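# Transfer plate C15 from nest N1 to nest N3

## Task

Pick plate C15 up from nest N1 and put it in the landing nest N3 so it rests flat within N3's locators, with its well A1 at N3's corner labelled A1. A small drop of a few millimetres while setting it into N3 is acceptable, but a substantially higher drop at N3 counts as failure. Plate C51 has to remain where it began, on N2. The result only counts if it holds without the robot supporting anything, so open the gripper and move the arm away at the end.

## Robot and tools

Robot and cameras: a single six-joint arm with a two-finger gripper, mounted over a table. Its base may sit slightly tilted relative to the table. Images come from cam_head_left (896x504), cam_head_right (896x504) and cam_wrist (616x616), listed in that order. Each nest is identified by a sign on the deck beside it. On any labelled item, well A1 is at the labelled short end, in the corner farther from the labelled long side.

Scene frame: the origin is on the tabletop directly beneath the arm's base, +z points up, and +y is to the left when facing along +x.

Tool execute_actions takes "actions", a list holding zero or one item, plus an optional "pictures" boolean (true by default, so images arrive with every result unless you pass false). An empty list sends nothing and simply reports the current state. A wait item is {"steps": N} with N from 1 to 300 and no rows; it issues no command and returns after N control steps counted from the previous result, and the time spent writing the reply is included in that count. A move item is {"rows": [...], "steps": N}, with 1 to 15 rows and N from 1 to 15 (15 if omitted). Every control step lasts 1/30 s. Each row applies to one step; when there are fewer rows than steps, the final row repeats. A call that is refused sends nothing to the robot.

Each row has seven numbers in [-1, 1]. The first six are joint offsets in the order waist, shoulder, elbow, wrist pitch, wrist yaw, wrist roll. They are displacements, not poses, measured from the joint angles shown in the latest result that reported them. Before any result in the scene has shown angles, and for second or later calls within one reply, they are measured from wherever the arm is when that action begins. They are never relative to the previous row. Scale: 1.0 equals 1.202 rad for the waist, 1.258 for the shoulder, 1.238 for the elbow, 2.073 for wrist pitch, and 2.022 for both wrist yaw and wrist roll. The nominal joint ranges in rad are: waist -2.618 to 3.054, shoulder 0.000 to 3.142, elbow 0.000 to 3.142, wrist pitch -1.571 to 1.571, wrist yaw -1.571 to 1.571, wrist roll -2.094 to 2.094. The true limits can differ by up to 0.036 rad either way. A call that pushes a joint outward more than 0.036 rad past its nominal limit is refused. Requests beyond the true limit in the outward direction are clipped to that limit, and the result may then show "joint sent to its limit". That line can refer to an earlier action, and if it is absent that does not mean more travel is available. The seventh number is the gripper opening, which is absolute: +1 fully open, -1 closed.

Motion limits: on every step, each joint's target is kept within a set lead of its measured angle: waist 0.202 rad, shoulder 0.258, elbow 0.238, wrist pitch 0.573, wrist yaw and roll 0.522. If the commanded targets would move the gripper more than 70 mm from where it currently is, all of them are pulled back toward the measured angles. As a result, large moves take several actions.

Holding position: sending all-zero offsets is not the same as waiting. Zeros drive the arm back to the reference angles, and under gravity the arm can sink a bit more with each action. To keep a pose, make the first call of a reply command offsets that lead back to the desired angles, use zeros in later calls of that reply, and increase the correction if a joint keeps falling short. Between actions, including while you are writing, the arm continues toward the most recent target until it nearly stops moving or a step is HELD. After that, only a new action makes it move on. The fingers continue toward their commanded opening even after that.

Reading results: Joint positions and Joint velocities show the six joints in order (rad, rad/s), followed by the finger-pad gap (m, m/s; 0.094 m when fully open). grip_measured is the finger opening on the same scale as the commanded opening. Readings may be off by about 1 mm of opening, by a constant amount. To hold something, command an opening below grip_measured: about 0.03 below gives a firm grip, and a smaller margin gives a lighter one. Pad force tops out around 50 to 62 N, and less on very thin parts under about 2 mm. "joint command not followed" means the clearance check changed or blocked targets; mounting blocks and posts count as part of the arm. HELD marks steps on which your row was wholly or partly not sent. Joint torques list the drives' total outputs. They are nonzero even in free air and include fixed offsets and scaling plus noise, so treat them only as rough signs of contact or load. A MOTOR HOT line appears from 75 °C. At 90 °C the arm halts for 10 s; at 100 °C the motors and gripper let go and the arm drops. Both are reported as OVER-TEMPERATURE FAULT, so avoid holding loads for long.

Tool zoom_image: {"camera": one of cam_head_left, cam_head_right, cam_wrist, "region": [x0, y0, x1, y1]} in pixels of that camera's most recent image, with the origin at the top left and a maximum size of 504 by 504. It returns an enlarged crop.

Tool finished_scene: {"scene": number of the current scene}. Call it only once the plate rests in N3 on its own, the gripper is open, and the arm has moved away.

Things to avoid: knocking anything off the table, which ends the scene; dropping the plate from more than a few millimetres; slamming into things, pressing hard, or disturbing C51 on N2; and letting the grip slip while carrying the plate.

Each tool is called after ">>>" by a JSON object that holds its "op" and its "data".

## Session

>>> {"op": "execute_actions", "data": {"actions": []}}

Scene clock: 0.00 s of 6000.00 s.
grip_measured=+1.000
Joint positions: [ 0.659  1.761  1.903 -1.209  0.463 -0.796  0.094]
Joint velocities: [ 0.017 -0.017 -0.002  0.007 -0.022 -0.007  0.   ]
Joint torques (N m, as the arm reports them, + toward a larger angle): no reading
Motor temperatures (°C, as the motors report them): [27 26 27 27 26 26]

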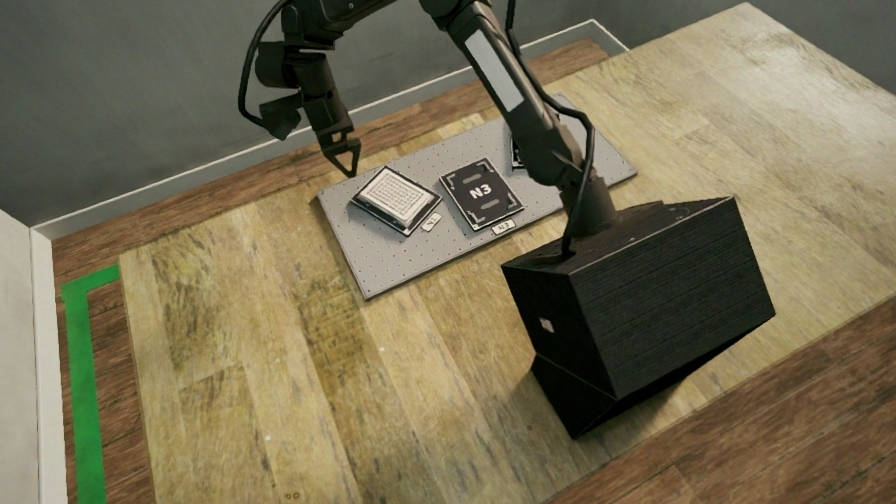

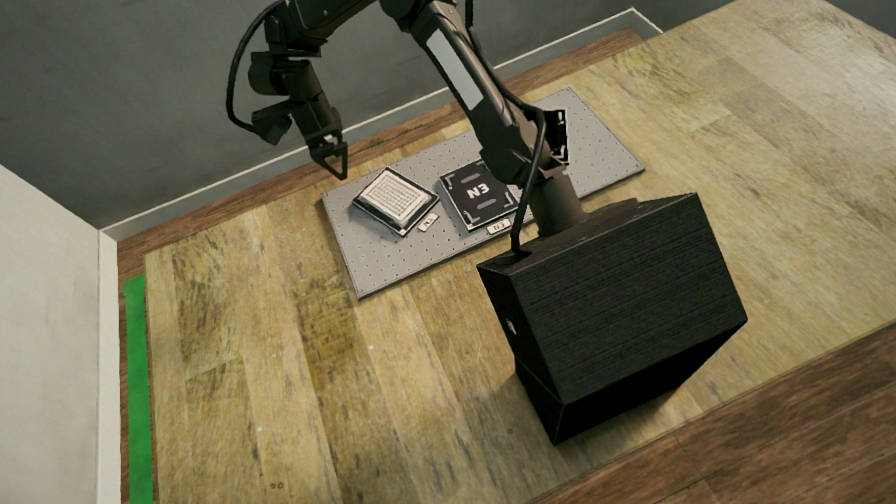

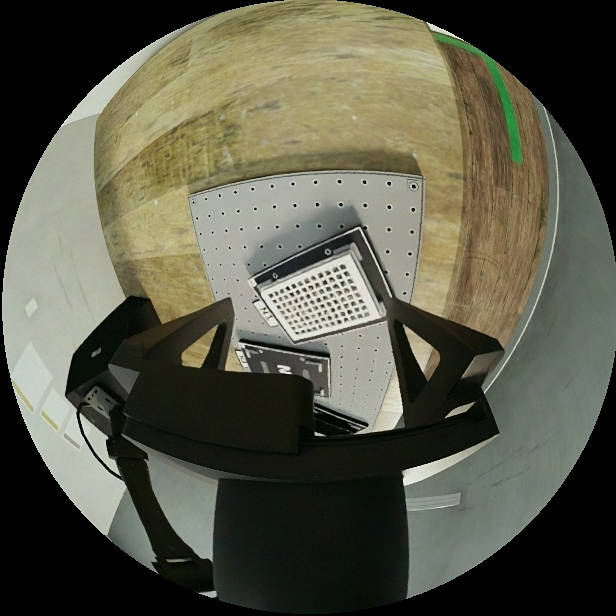

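>>> {"op": "zoom_image", "data": {"camera": "cam_head_left", "region": [220, 0, 660, 310]}}

>>> {"op": "zoom_image", "data": {"camera": "cam_wrist", "region": [200, 200, 450, 450]}}

Region (220, 0, 660, 310) of cam_head_left's 896x504 image, scaled by 1.145, with more detail than that image has; it fills the top 355 rows of this view, and the rest is white.

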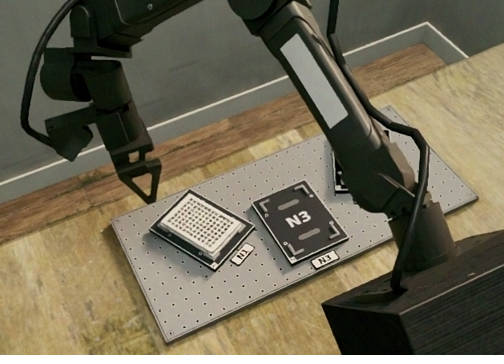

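Region (200, 200, 450, 450) of cam_wrist's 616x616 image, scaled by 2.016, with more detail than that image has.

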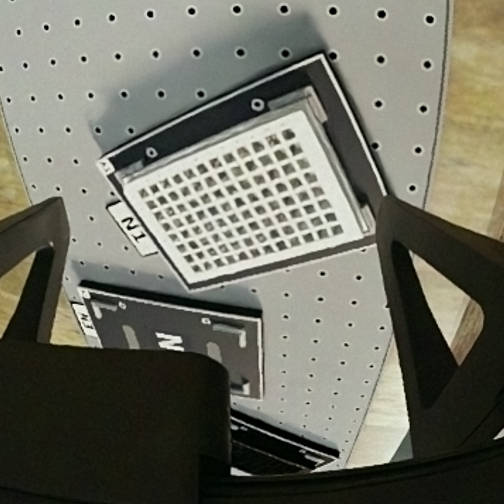

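>>> {"op": "execute_actions", "data": {"actions": [{"rows":[[0,0,0,-0.12,-0.229,0,1]]}]}}

>>> {"op": "execute_actions", "data": {"actions": [{"rows":[[-0.2,0,0,0,0,0,1]]}]}}

Scene clock: 23.30 s of 6000.00 s.
grip_measured=+1.000
Joint positions: [ 0.651  1.764  1.903 -1.437  0.04  -0.795  0.094]
Joint velocities: [ 0.007 -0.022 -0.002 -0.022 -0.139 -0.007  0.   ]
Joint torques (N m, as the arm reports them, + toward a larger angle): [  5.48 -11.     3.71  -0.86  -0.49   0.  ]
Motor temperatures (°C, as the motors report them): [29 31 28 27 26 26]
Steps of this call (steps 1 to 90: nothing new was sent; then 19.80 s passed at rest; steps 91 to 105: all 15 steps of this action). Readings (joint positions):
91: [0.656 1.761 1.903 -1.225 0.411 -0.795]
92: [0.652 1.761 1.903 -1.263 0.332 -0.795]
94: [0.651 1.763 1.903 -1.335 0.219 -0.795]
98: [0.651 1.764 1.903 -1.406 0.100 -0.795]
105: the state above

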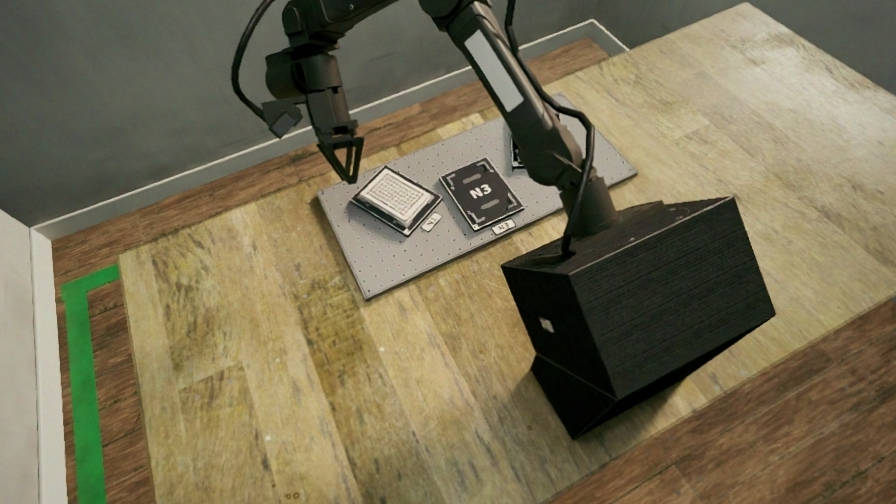

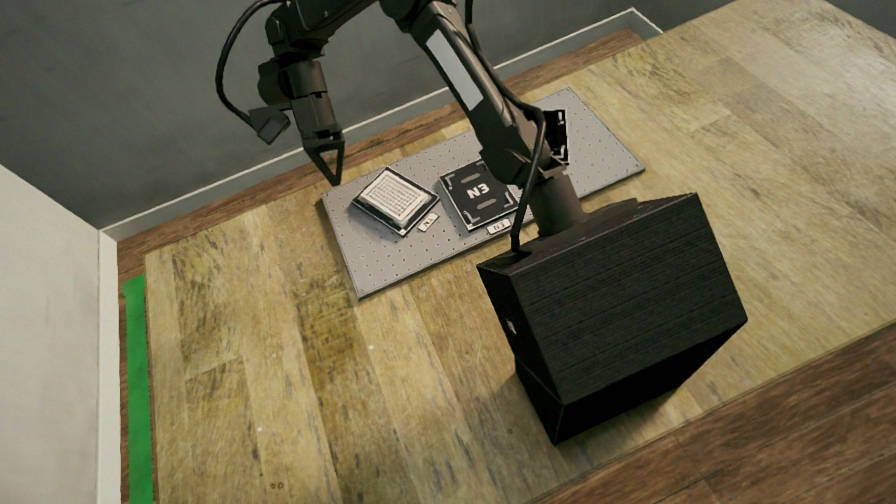

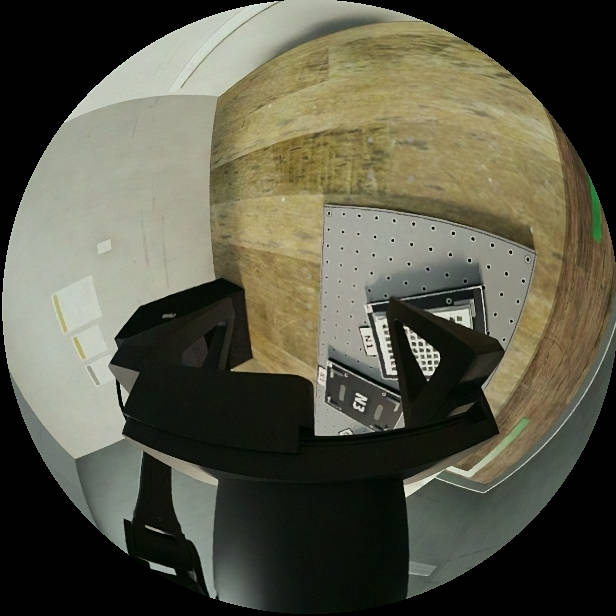

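Scene clock: 23.80 s of 6000.00 s.
grip_measured=+1.000
Joint positions: [ 0.395  1.769  1.903 -1.431  0.059 -0.789  0.094]
Joint velocities: [-0.012 -0.012  0.007 -0.051 -0.037 -0.037  0.   ]
Joint torques (N m, as the arm reports them, + toward a larger angle): [  4.77 -12.71   3.86  -1.03  -0.33   0.  ]
Motor temperatures (°C, as the motors report them): [29 31 28 27 26 26]
Steps of this call (steps 1 to 15: all 15 steps of this action). Readings (joint positions):
1: [0.633 1.764 1.903 -1.438 0.030 -0.795]
2: [0.596 1.764 1.903 -1.437 0.021 -0.795]
4: [0.479 1.766 1.903 -1.434 0.027 -0.794]
8: [0.364 1.769 1.903 -1.431 0.063 -0.789]
15: the state above

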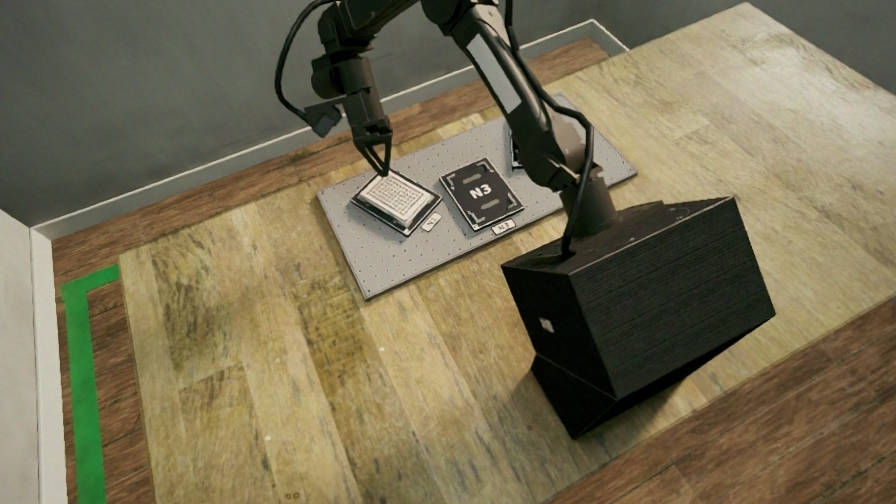

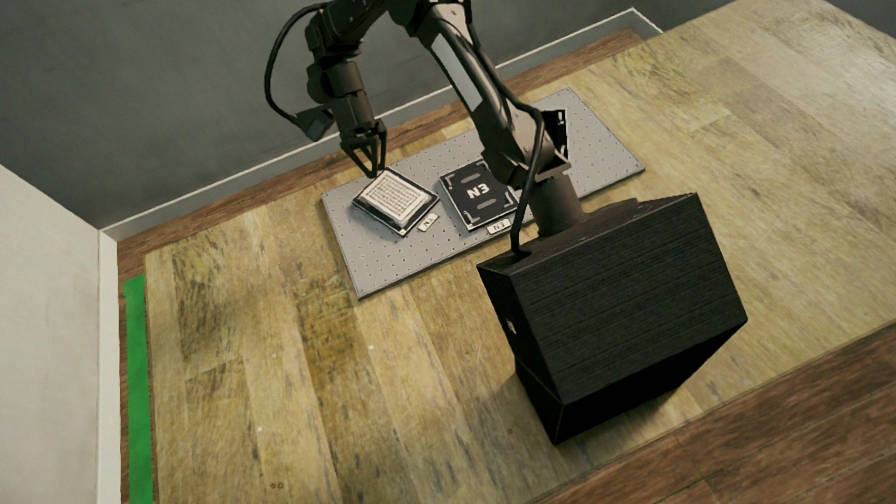

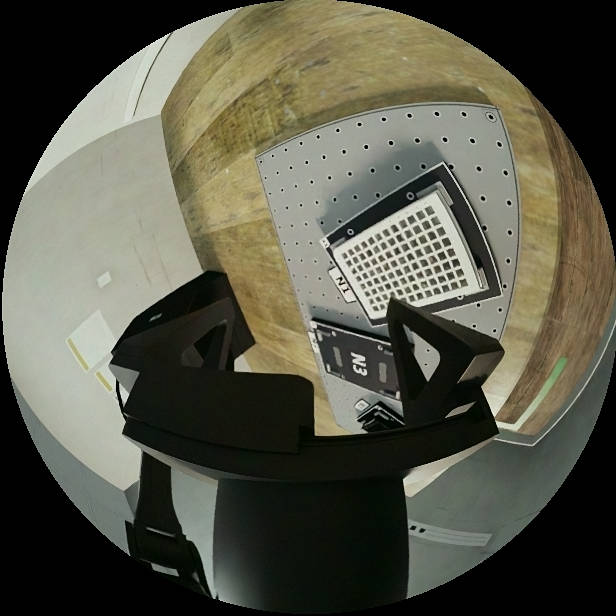

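>>> {"op": "execute_actions", "data": {"actions": [{"rows":[[0.158,0,0,0.107,0.2,0.5,1]]}]}}

>>> {"op": "execute_actions", "data": {"actions": [{"rows":[[0,0,0,0,0,0,1]],"steps":8}]}}

Scene clock: 77.40 s of 6000.00 s.
grip_measured=+1.000
Joint positions: [ 0.578  1.772  1.902 -1.23   0.445  0.16   0.094]
Joint velocities: [-0.012  0.012 -0.002  0.037  0.066  0.3    0.   ]
Joint torques (N m, as the arm reports them, + toward a larger angle): [  4.94 -11.74   4.03  -0.26   0.01   0.11]
Motor temperatures (°C, as the motors report them): [29 35 28 28 26 26]
Steps of this call (steps 1 to 15: the robot went on to your last target; steps 16 to 90: nothing new was sent; then 50.10 s passed at rest; steps 91 to 105: all 15 steps of this action). Readings (joint positions):
91: [0.413 1.769 1.902 -1.419 0.116 -0.719]
92: [0.446 1.769 1.902 -1.386 0.199 -0.617]
94: [0.527 1.772 1.902 -1.319 0.299 -0.419]
98: [0.591 1.772 1.902 -1.253 0.383 -0.065]
105: the state above

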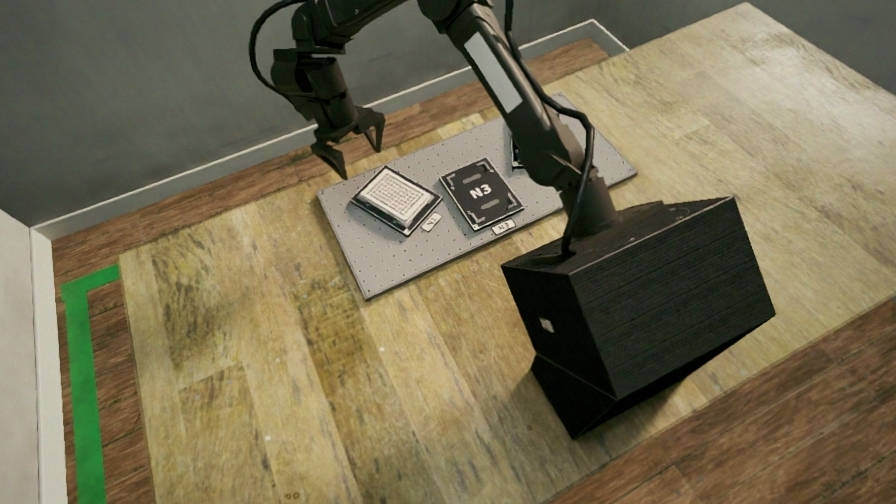

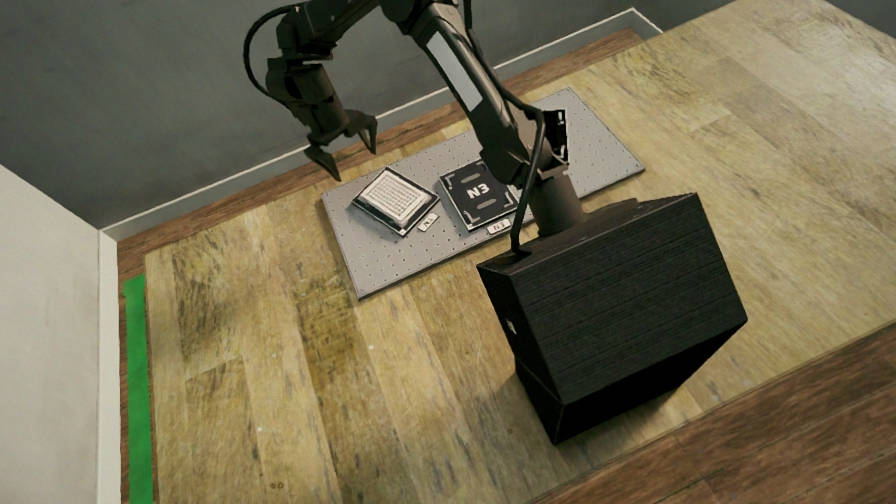

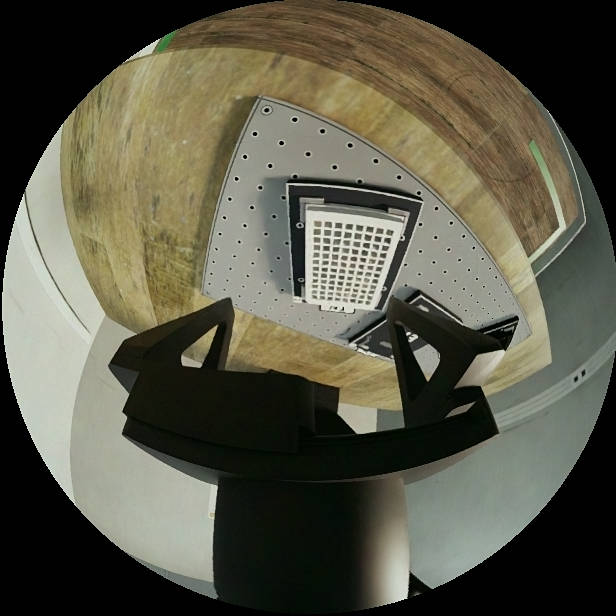

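Scene clock: 77.67 s of 6000.00 s.
grip_measured=+1.000
Joint positions: [ 0.575  1.772  1.902 -1.229  0.446  0.165  0.094]
Joint velocities: [-0.012  0.002 -0.002 -0.051 -0.022  0.022  0.   ]
Joint torques (N m, as the arm reports them, + toward a larger angle): [  4.61 -11.43   3.94  -0.44  -0.14  -0.02]
Motor temperatures (°C, as the motors report them): [29 35 28 28 26 26]
Steps of this call (steps 1 to 8: all 8 steps of this action). Readings (joint positions):
1: [0.578 1.772 1.902 -1.229 0.446 0.165]
2: [0.578 1.772 1.902 -1.229 0.446 0.165]
4: [0.577 1.772 1.902 -1.229 0.446 0.165]
8: the state above

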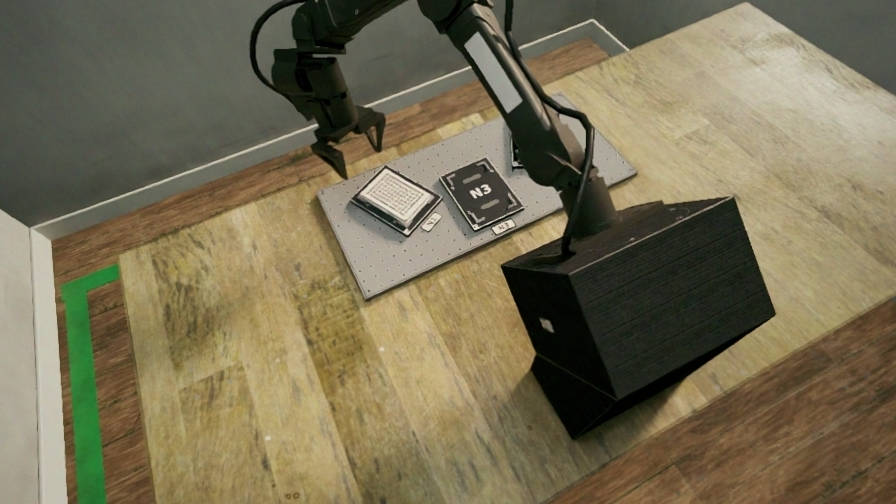

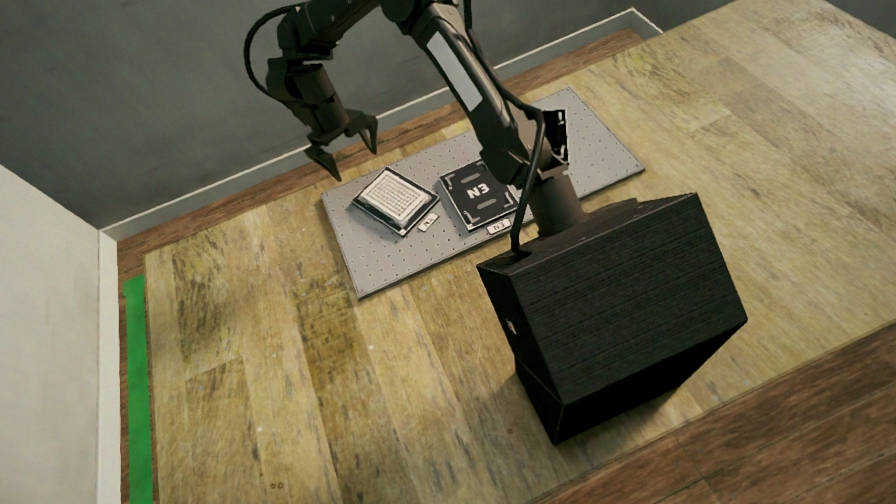

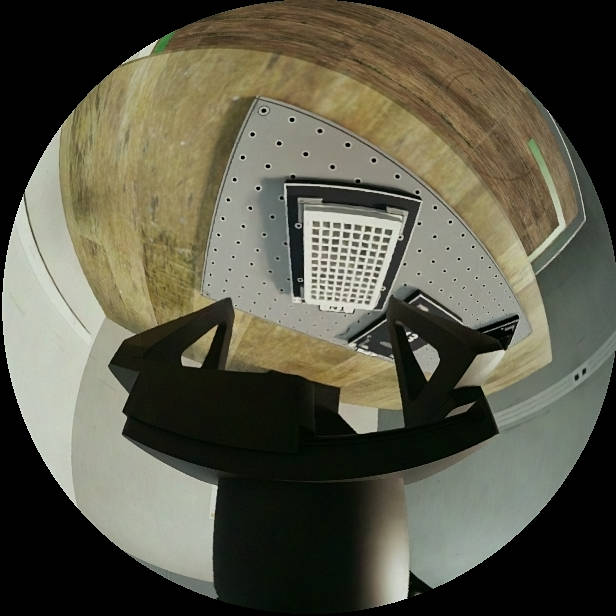

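>>> {"op": "execute_actions", "data": {"actions": [{"rows":[[-0.133,0.024,-0.105,0.147,-0.067,-0.072,1]]}]}}

Scene clock: 103.60 s of 6000.00 s.
grip_measured=+1.000
Joint positions: [ 0.397  1.825  1.77  -0.955  0.329  0.032  0.094]
Joint velocities: [-0.017 -0.002  0.007  0.007 -0.022 -0.051  0.   ]
Joint torques (N m, as the arm reports them, + toward a larger angle): [  5.37 -14.37   3.91  -0.12  -0.25  -0.05]
Motor temperatures (°C, as the motors report them): [29 35 28 28 26 26]
Steps of this call (steps 1 to 15: the robot went on to your last target; steps 16 to 90: nothing new was sent; then 22.43 s passed at rest; steps 91 to 105: all 15 steps of this action). Readings (joint positions):
91: [0.561 1.771 1.883 -1.196 0.426 0.145]
92: [0.533 1.767 1.855 -1.139 0.396 0.119]
94: [0.456 1.783 1.811 -1.058 0.366 0.086]
98: [0.381 1.824 1.773 -0.992 0.350 0.052]
105: the state above

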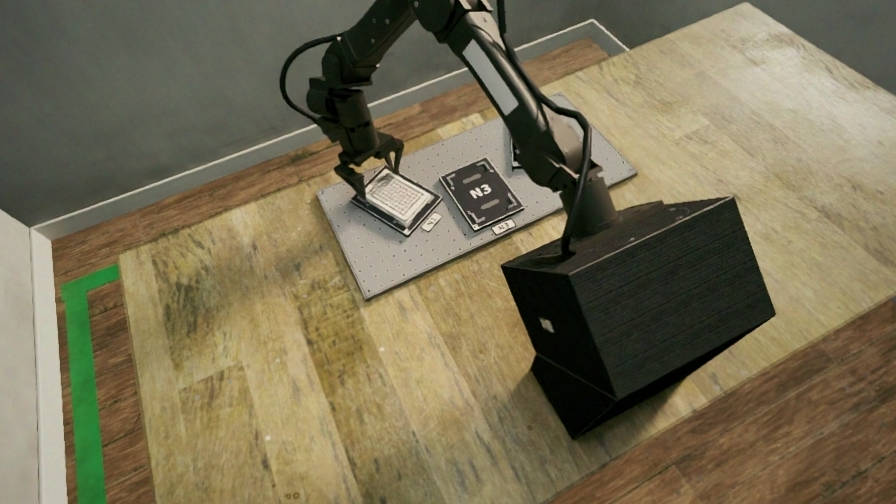

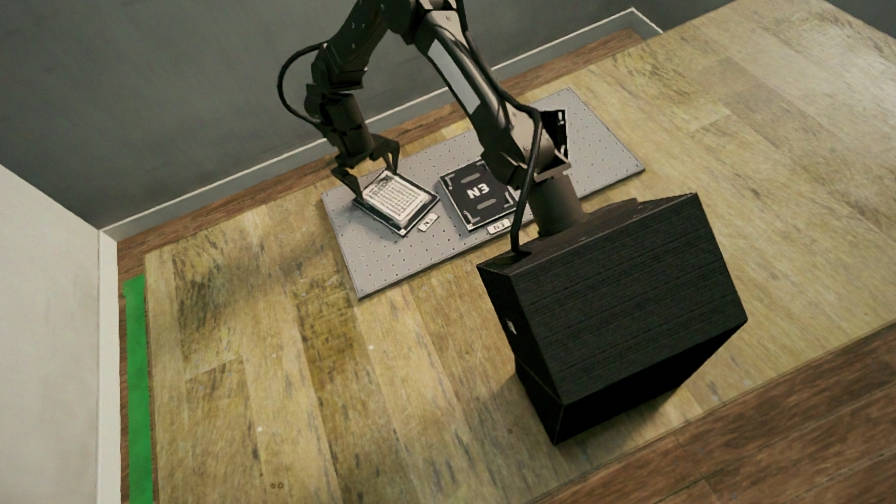

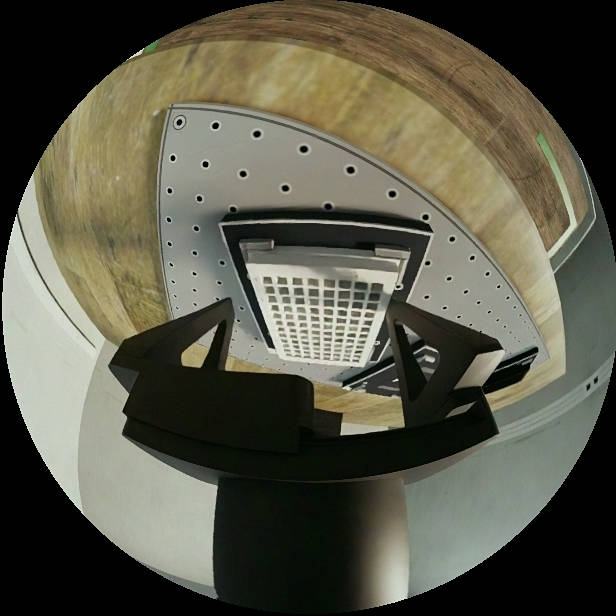

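>>> {"op": "zoom_image", "data": {"camera": "cam_head_left", "region": [300, 90, 540, 260]}}

>>> {"op": "zoom_image", "data": {"camera": "cam_wrist", "region": [200, 190, 450, 400]}}

Region (300, 90, 540, 260) of cam_head_left's 896x504 image, scaled by 2.100, with more detail than that image has; it fills the top 357 rows of this view, and the rest is white.

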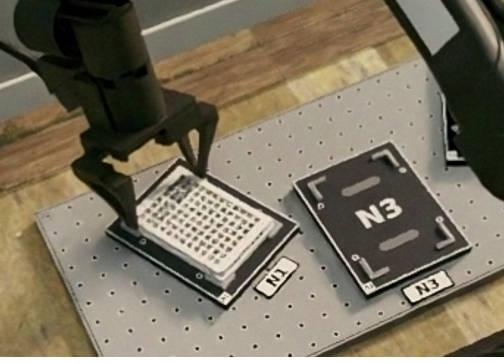

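Region (200, 190, 450, 400) of cam_wrist's 616x616 image, scaled by 2.016, with more detail than that image has; it fills the top 423 rows of this view, and the rest is white.

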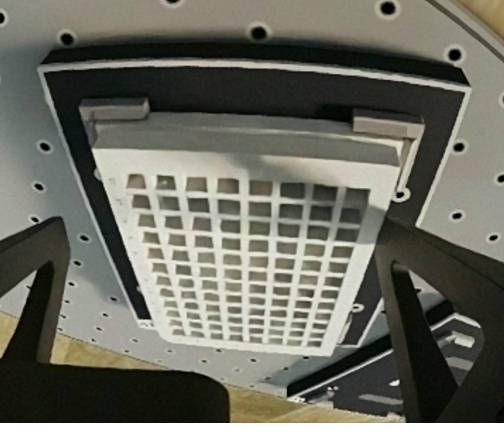

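>>> {"op": "execute_actions", "data": {"actions": [{"rows":[[-0.011,-0.08,-0.15,0.06,0,0,1],[-0.011,-0.08,-0.15,0.06,0,0,1],[-0.011,-0.08,-0.15,0.06,0,0,1],[-0.011,-0.08,-0.15,0.06,0,0,1],[-0.011,-0.159,-0.303,0.123,0,0,1]]}]}}

Scene clock: 130.17 s of 6000.00 s.
grip_measured=+1.000
Joint positions: [ 0.381  1.648  1.399 -0.739  0.332  0.03   0.094]
Joint velocities: [ 0.022 -0.017 -0.007  0.183  0.022  0.022  0.   ]
Joint torques (N m, as the arm reports them, + toward a larger angle): [  3.47 -13.03   3.02  -0.29  -0.11   0.02]
Motor temperatures (°C, as the motors report them): [29 38 28 28 26 26]
Steps of this call (steps 1 to 15: the robot went on to your last target; steps 16 to 90: nothing new was sent; then 23.07 s passed at rest; steps 91 to 105: all 15 steps of this action). Readings (joint positions):
91: [0.396 1.812 1.741 -0.925 0.331 0.030]
92: [0.393 1.785 1.688 -0.891 0.331 0.030]
94: [0.387 1.751 1.618 -0.886 0.331 0.030]
98: [0.381 1.659 1.424 -0.795 0.332 0.030]
105: the state above

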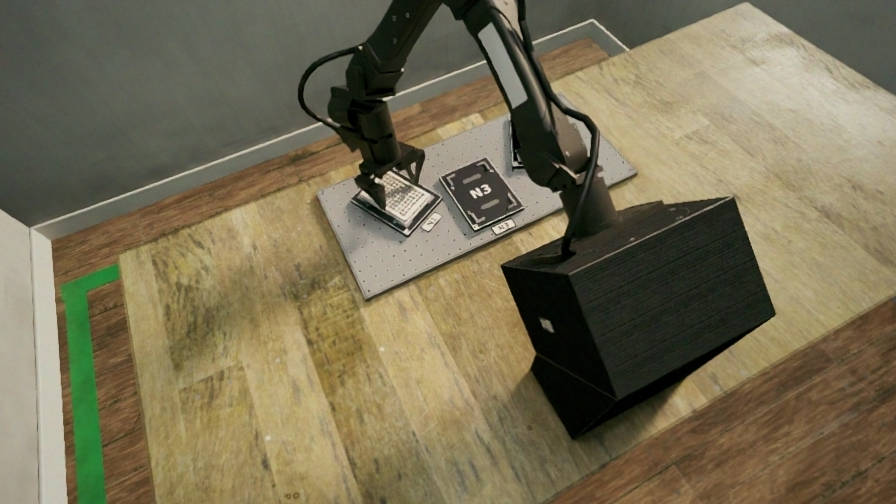

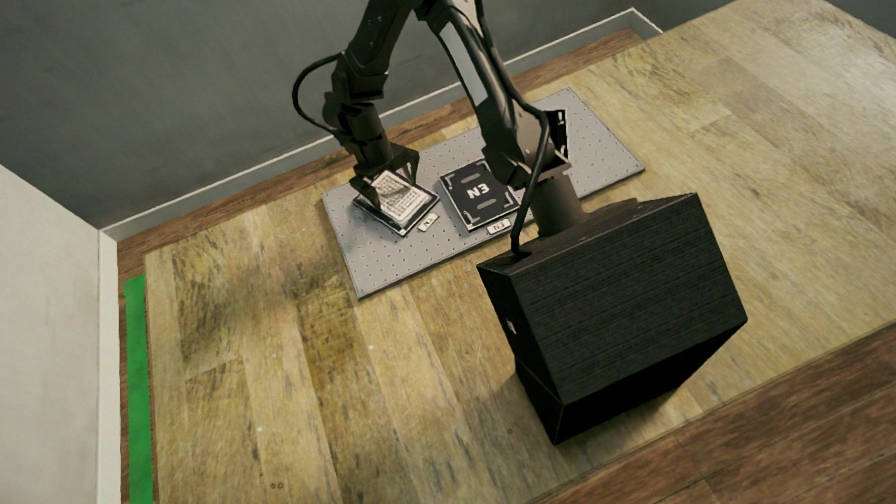

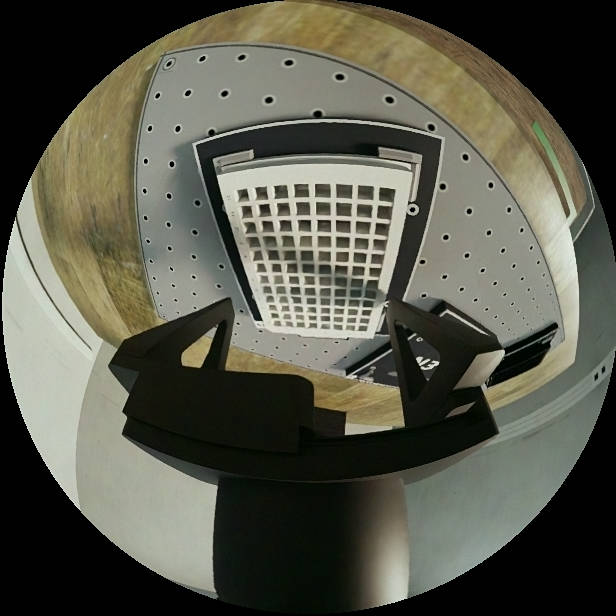

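>>> {"op": "zoom_image", "data": {"camera": "cam_wrist", "region": [190, 120, 450, 350]}}

>>> {"op": "zoom_image", "data": {"camera": "cam_head_left", "region": [320, 120, 480, 250]}}

Region (190, 120, 450, 350) of cam_wrist's 616x616 image, scaled by 1.938, with more detail than that image has; it fills the top 446 rows of this view, and the rest is white.

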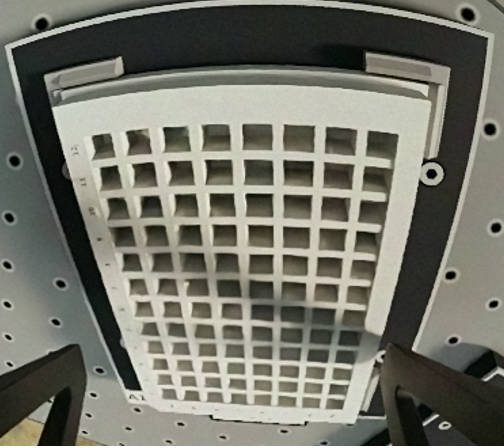

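Region (320, 120, 480, 250) of cam_head_left's 896x504 image, scaled by 3.150, with more detail than that image has; it fills the top 410 rows of this view, and the rest is white.

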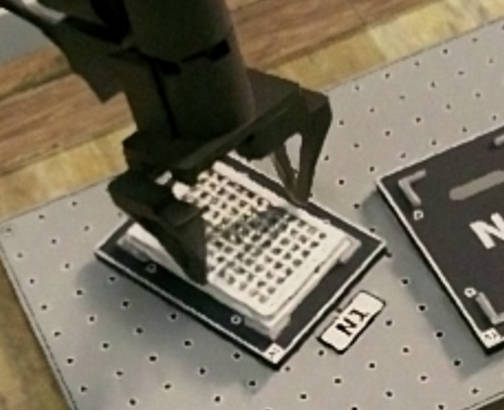

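>>> {"op": "execute_actions", "data": {"actions": [{"rows":[[-0.01,0.009,-0.004,0.025,-0.003,0,1]],"steps":12}]}}

>>> {"op": "zoom_image", "data": {"camera": "cam_head_left", "region": [320, 120, 480, 250]}}

Scene clock: 160.63 s of 6000.00 s.
grip_measured=+1.000
Joint positions: [ 0.368  1.658  1.399 -0.704  0.331  0.03   0.094]
Joint velocities: [ 0.002 -0.012 -0.007  0.022  0.037  0.037  0.   ]
Joint torques (N m, as the arm reports them, + toward a larger angle): [  3.42 -10.63   2.82  -0.18  -0.13  -0.01]
Motor temperatures (°C, as the motors report them): [29 38 28 28 26 26]
Steps of this call (steps 1 to 30: the robot went on to your last target; steps 31 to 90: nothing new was sent; then 27.07 s passed at rest; steps 91 to 102: all 12 steps of this action). Readings (joint positions):
91: [0.380 1.648 1.399 -0.716 0.331 0.030]
92: [0.379 1.650 1.399 -0.713 0.331 0.030]
94: [0.373 1.653 1.399 -0.709 0.331 0.030]
98: [0.368 1.657 1.399 -0.706 0.331 0.030]
102: the state above

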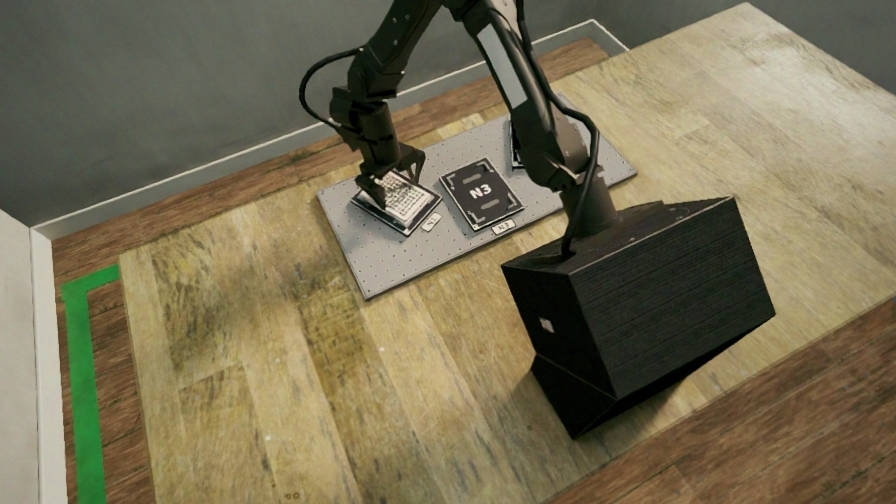

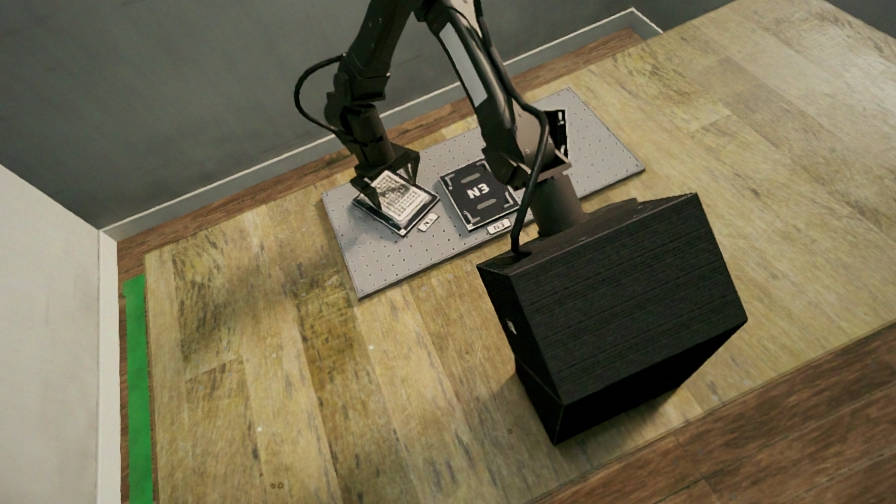

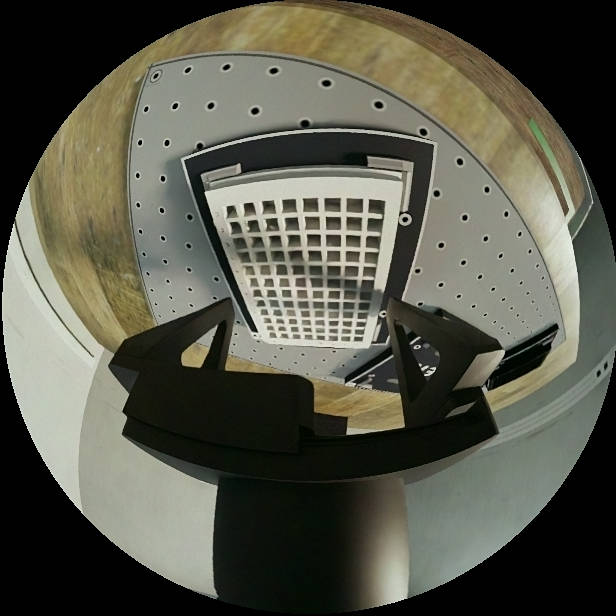

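Region (320, 120, 480, 250) of cam_head_left's 896x504 image, scaled by 3.150, with more detail than that image has; it fills the top 410 rows of this view, and the rest is white.

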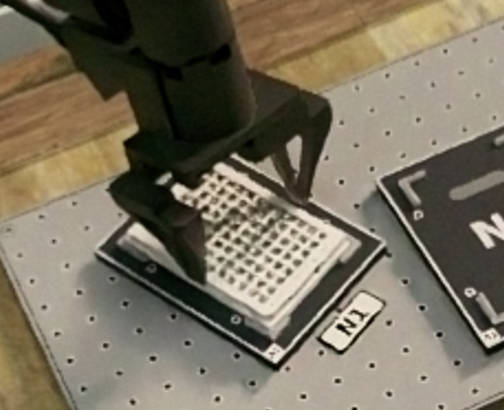

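>>> {"op": "execute_actions", "data": {"actions": [{"rows":[[-0.012,0.024,-0.02,0.024,0,0,1]],"steps":15}]}}

>>> {"op": "zoom_image", "data": {"camera": "cam_head_left", "region": [320, 120, 480, 250]}}

Scene clock: 169.33 s of 6000.00 s.
grip_measured=+1.000
Joint positions: [ 0.358  1.678  1.393 -0.677  0.332  0.03   0.094]
Joint velocities: [ 0.007 -0.002  0.002  0.037 -0.007  0.022  0.   ]
Joint torques (N m, as the arm reports them, + toward a larger angle): [ 3.04 -9.94  1.58 -0.15 -0.13 -0.04]
Motor temperatures (°C, as the motors report them): [29 37 28 28 26 26]
Steps of this call (steps 1 to 15: the robot went on to your last target; steps 16 to 90: nothing new was sent; then 5.20 s passed at rest; steps 91 to 105: all 15 steps of this action). Readings (joint positions):
91: [0.367 1.660 1.398 -0.701 0.331 0.030]
92: [0.365 1.663 1.398 -0.693 0.331 0.030]
94: [0.358 1.674 1.395 -0.681 0.331 0.030]
98: [0.358 1.678 1.393 -0.677 0.332 0.030]
105: the state above

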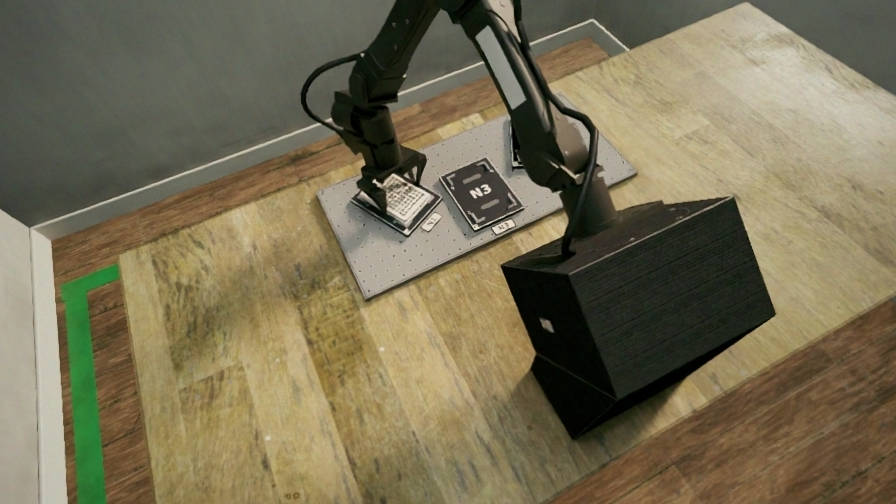

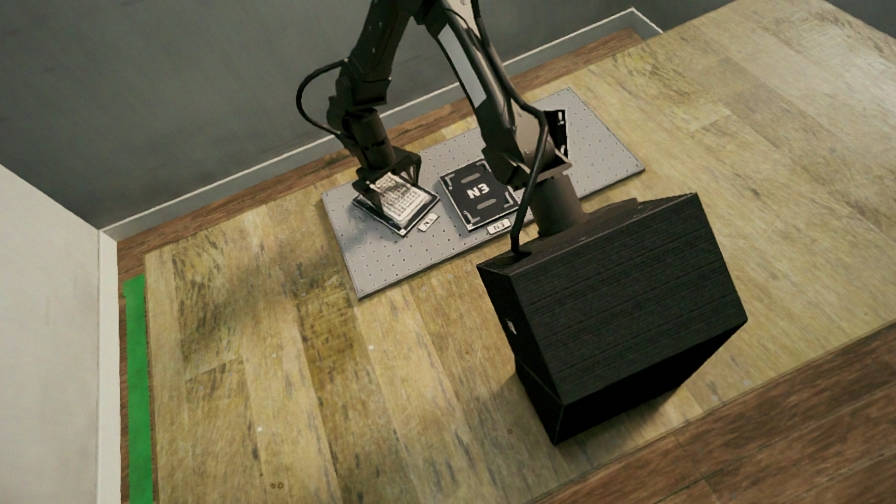

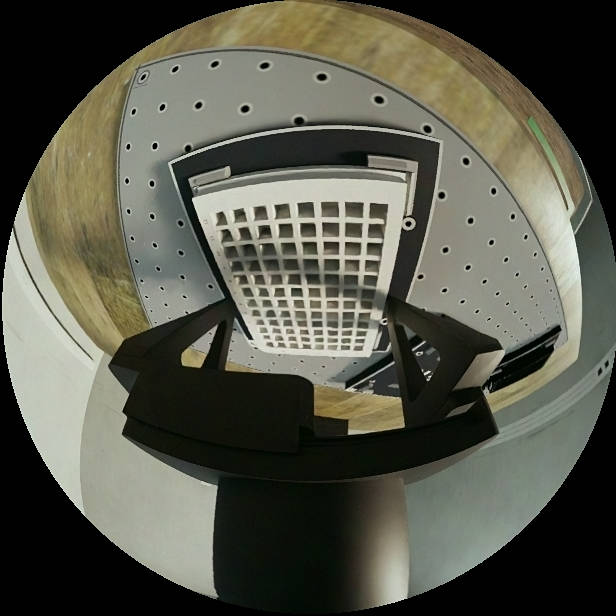

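Region (320, 120, 480, 250) of cam_head_left's 896x504 image, scaled by 3.150, with more detail than that image has; it fills the top 410 rows of this view, and the rest is white.

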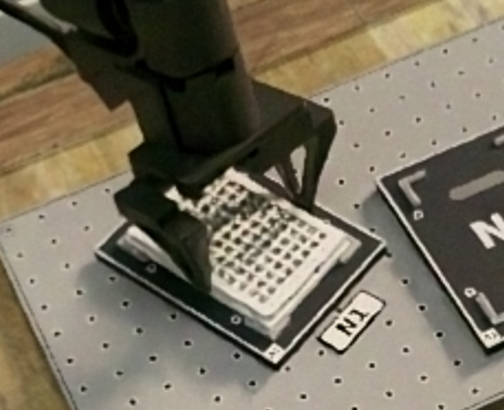

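>>> {"op": "execute_actions", "data": {"actions": [{"rows":[[0.004,-0.006,0.004,0,0,-0.035,1]],"steps":10}]}}

>>> {"op": "zoom_image", "data": {"camera": "cam_wrist", "region": [170, 140, 450, 370]}}

Scene clock: 179.50 s of 6000.00 s.
grip_measured=+1.000
Joint positions: [ 0.358  1.678  1.393 -0.688  0.334 -0.023  0.094]
Joint velocities: [-0.012  0.002 -0.007  0.022 -0.022 -0.051  0.   ]
Joint torques (N m, as the arm reports them, + toward a larger angle): [  3.51 -11.83   3.49  -0.24  -0.08  -0.08]
Motor temperatures (°C, as the motors report them): [29 36 28 28 26 26]
Steps of this call (steps 1 to 15: the robot went on to your last target; steps 16 to 90: nothing new was sent; then 6.83 s passed at rest; steps 91 to 100: all 10 steps of this action). Readings (joint positions):
91: [0.358 1.678 1.393 -0.678 0.332 0.022]
92: [0.358 1.678 1.393 -0.680 0.333 0.012]
94: [0.358 1.678 1.393 -0.684 0.333 -0.003]
98: [0.358 1.678 1.393 -0.687 0.334 -0.019]
100: the state above

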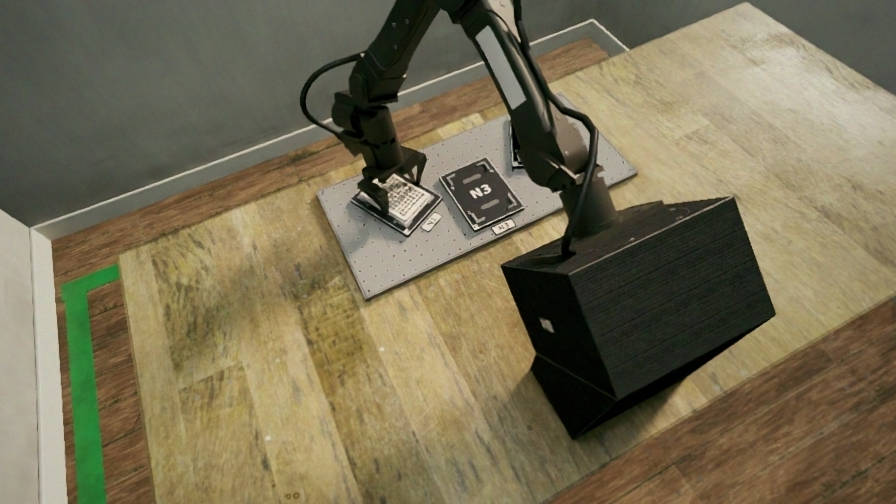

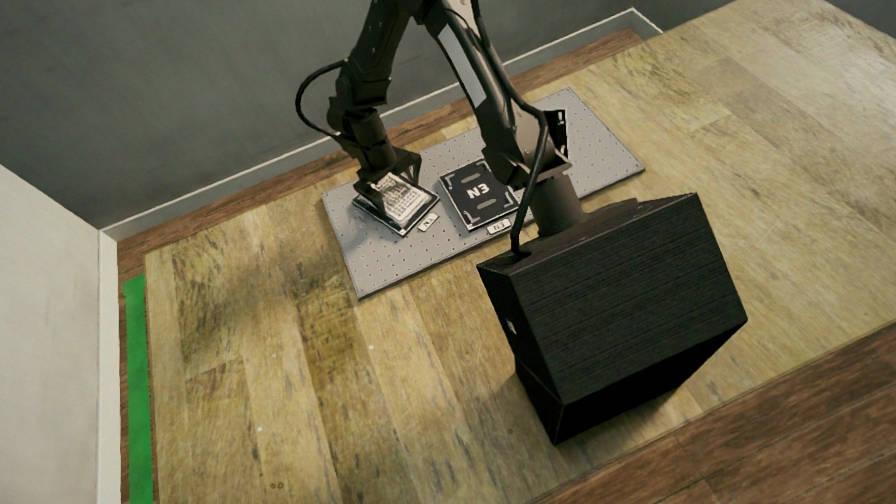

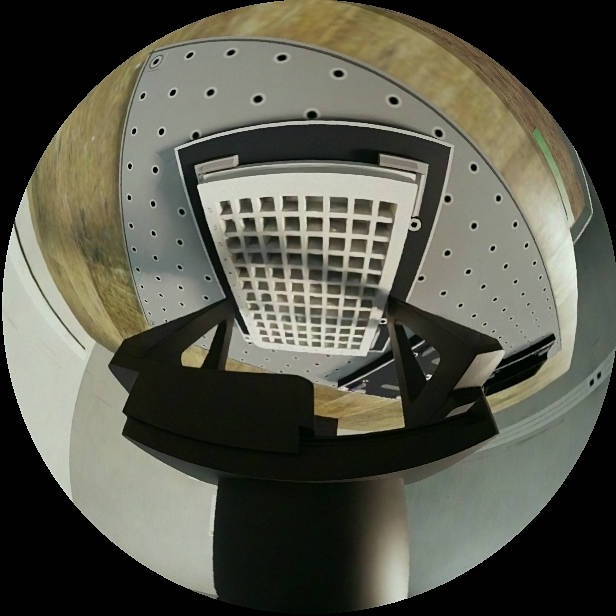

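Region (170, 140, 450, 370) of cam_wrist's 616x616 image, scaled by 1.800, with more detail than that image has; it fills the top 414 rows of this view, and the rest is white.

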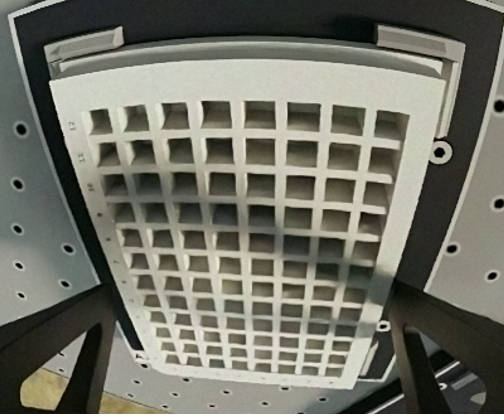

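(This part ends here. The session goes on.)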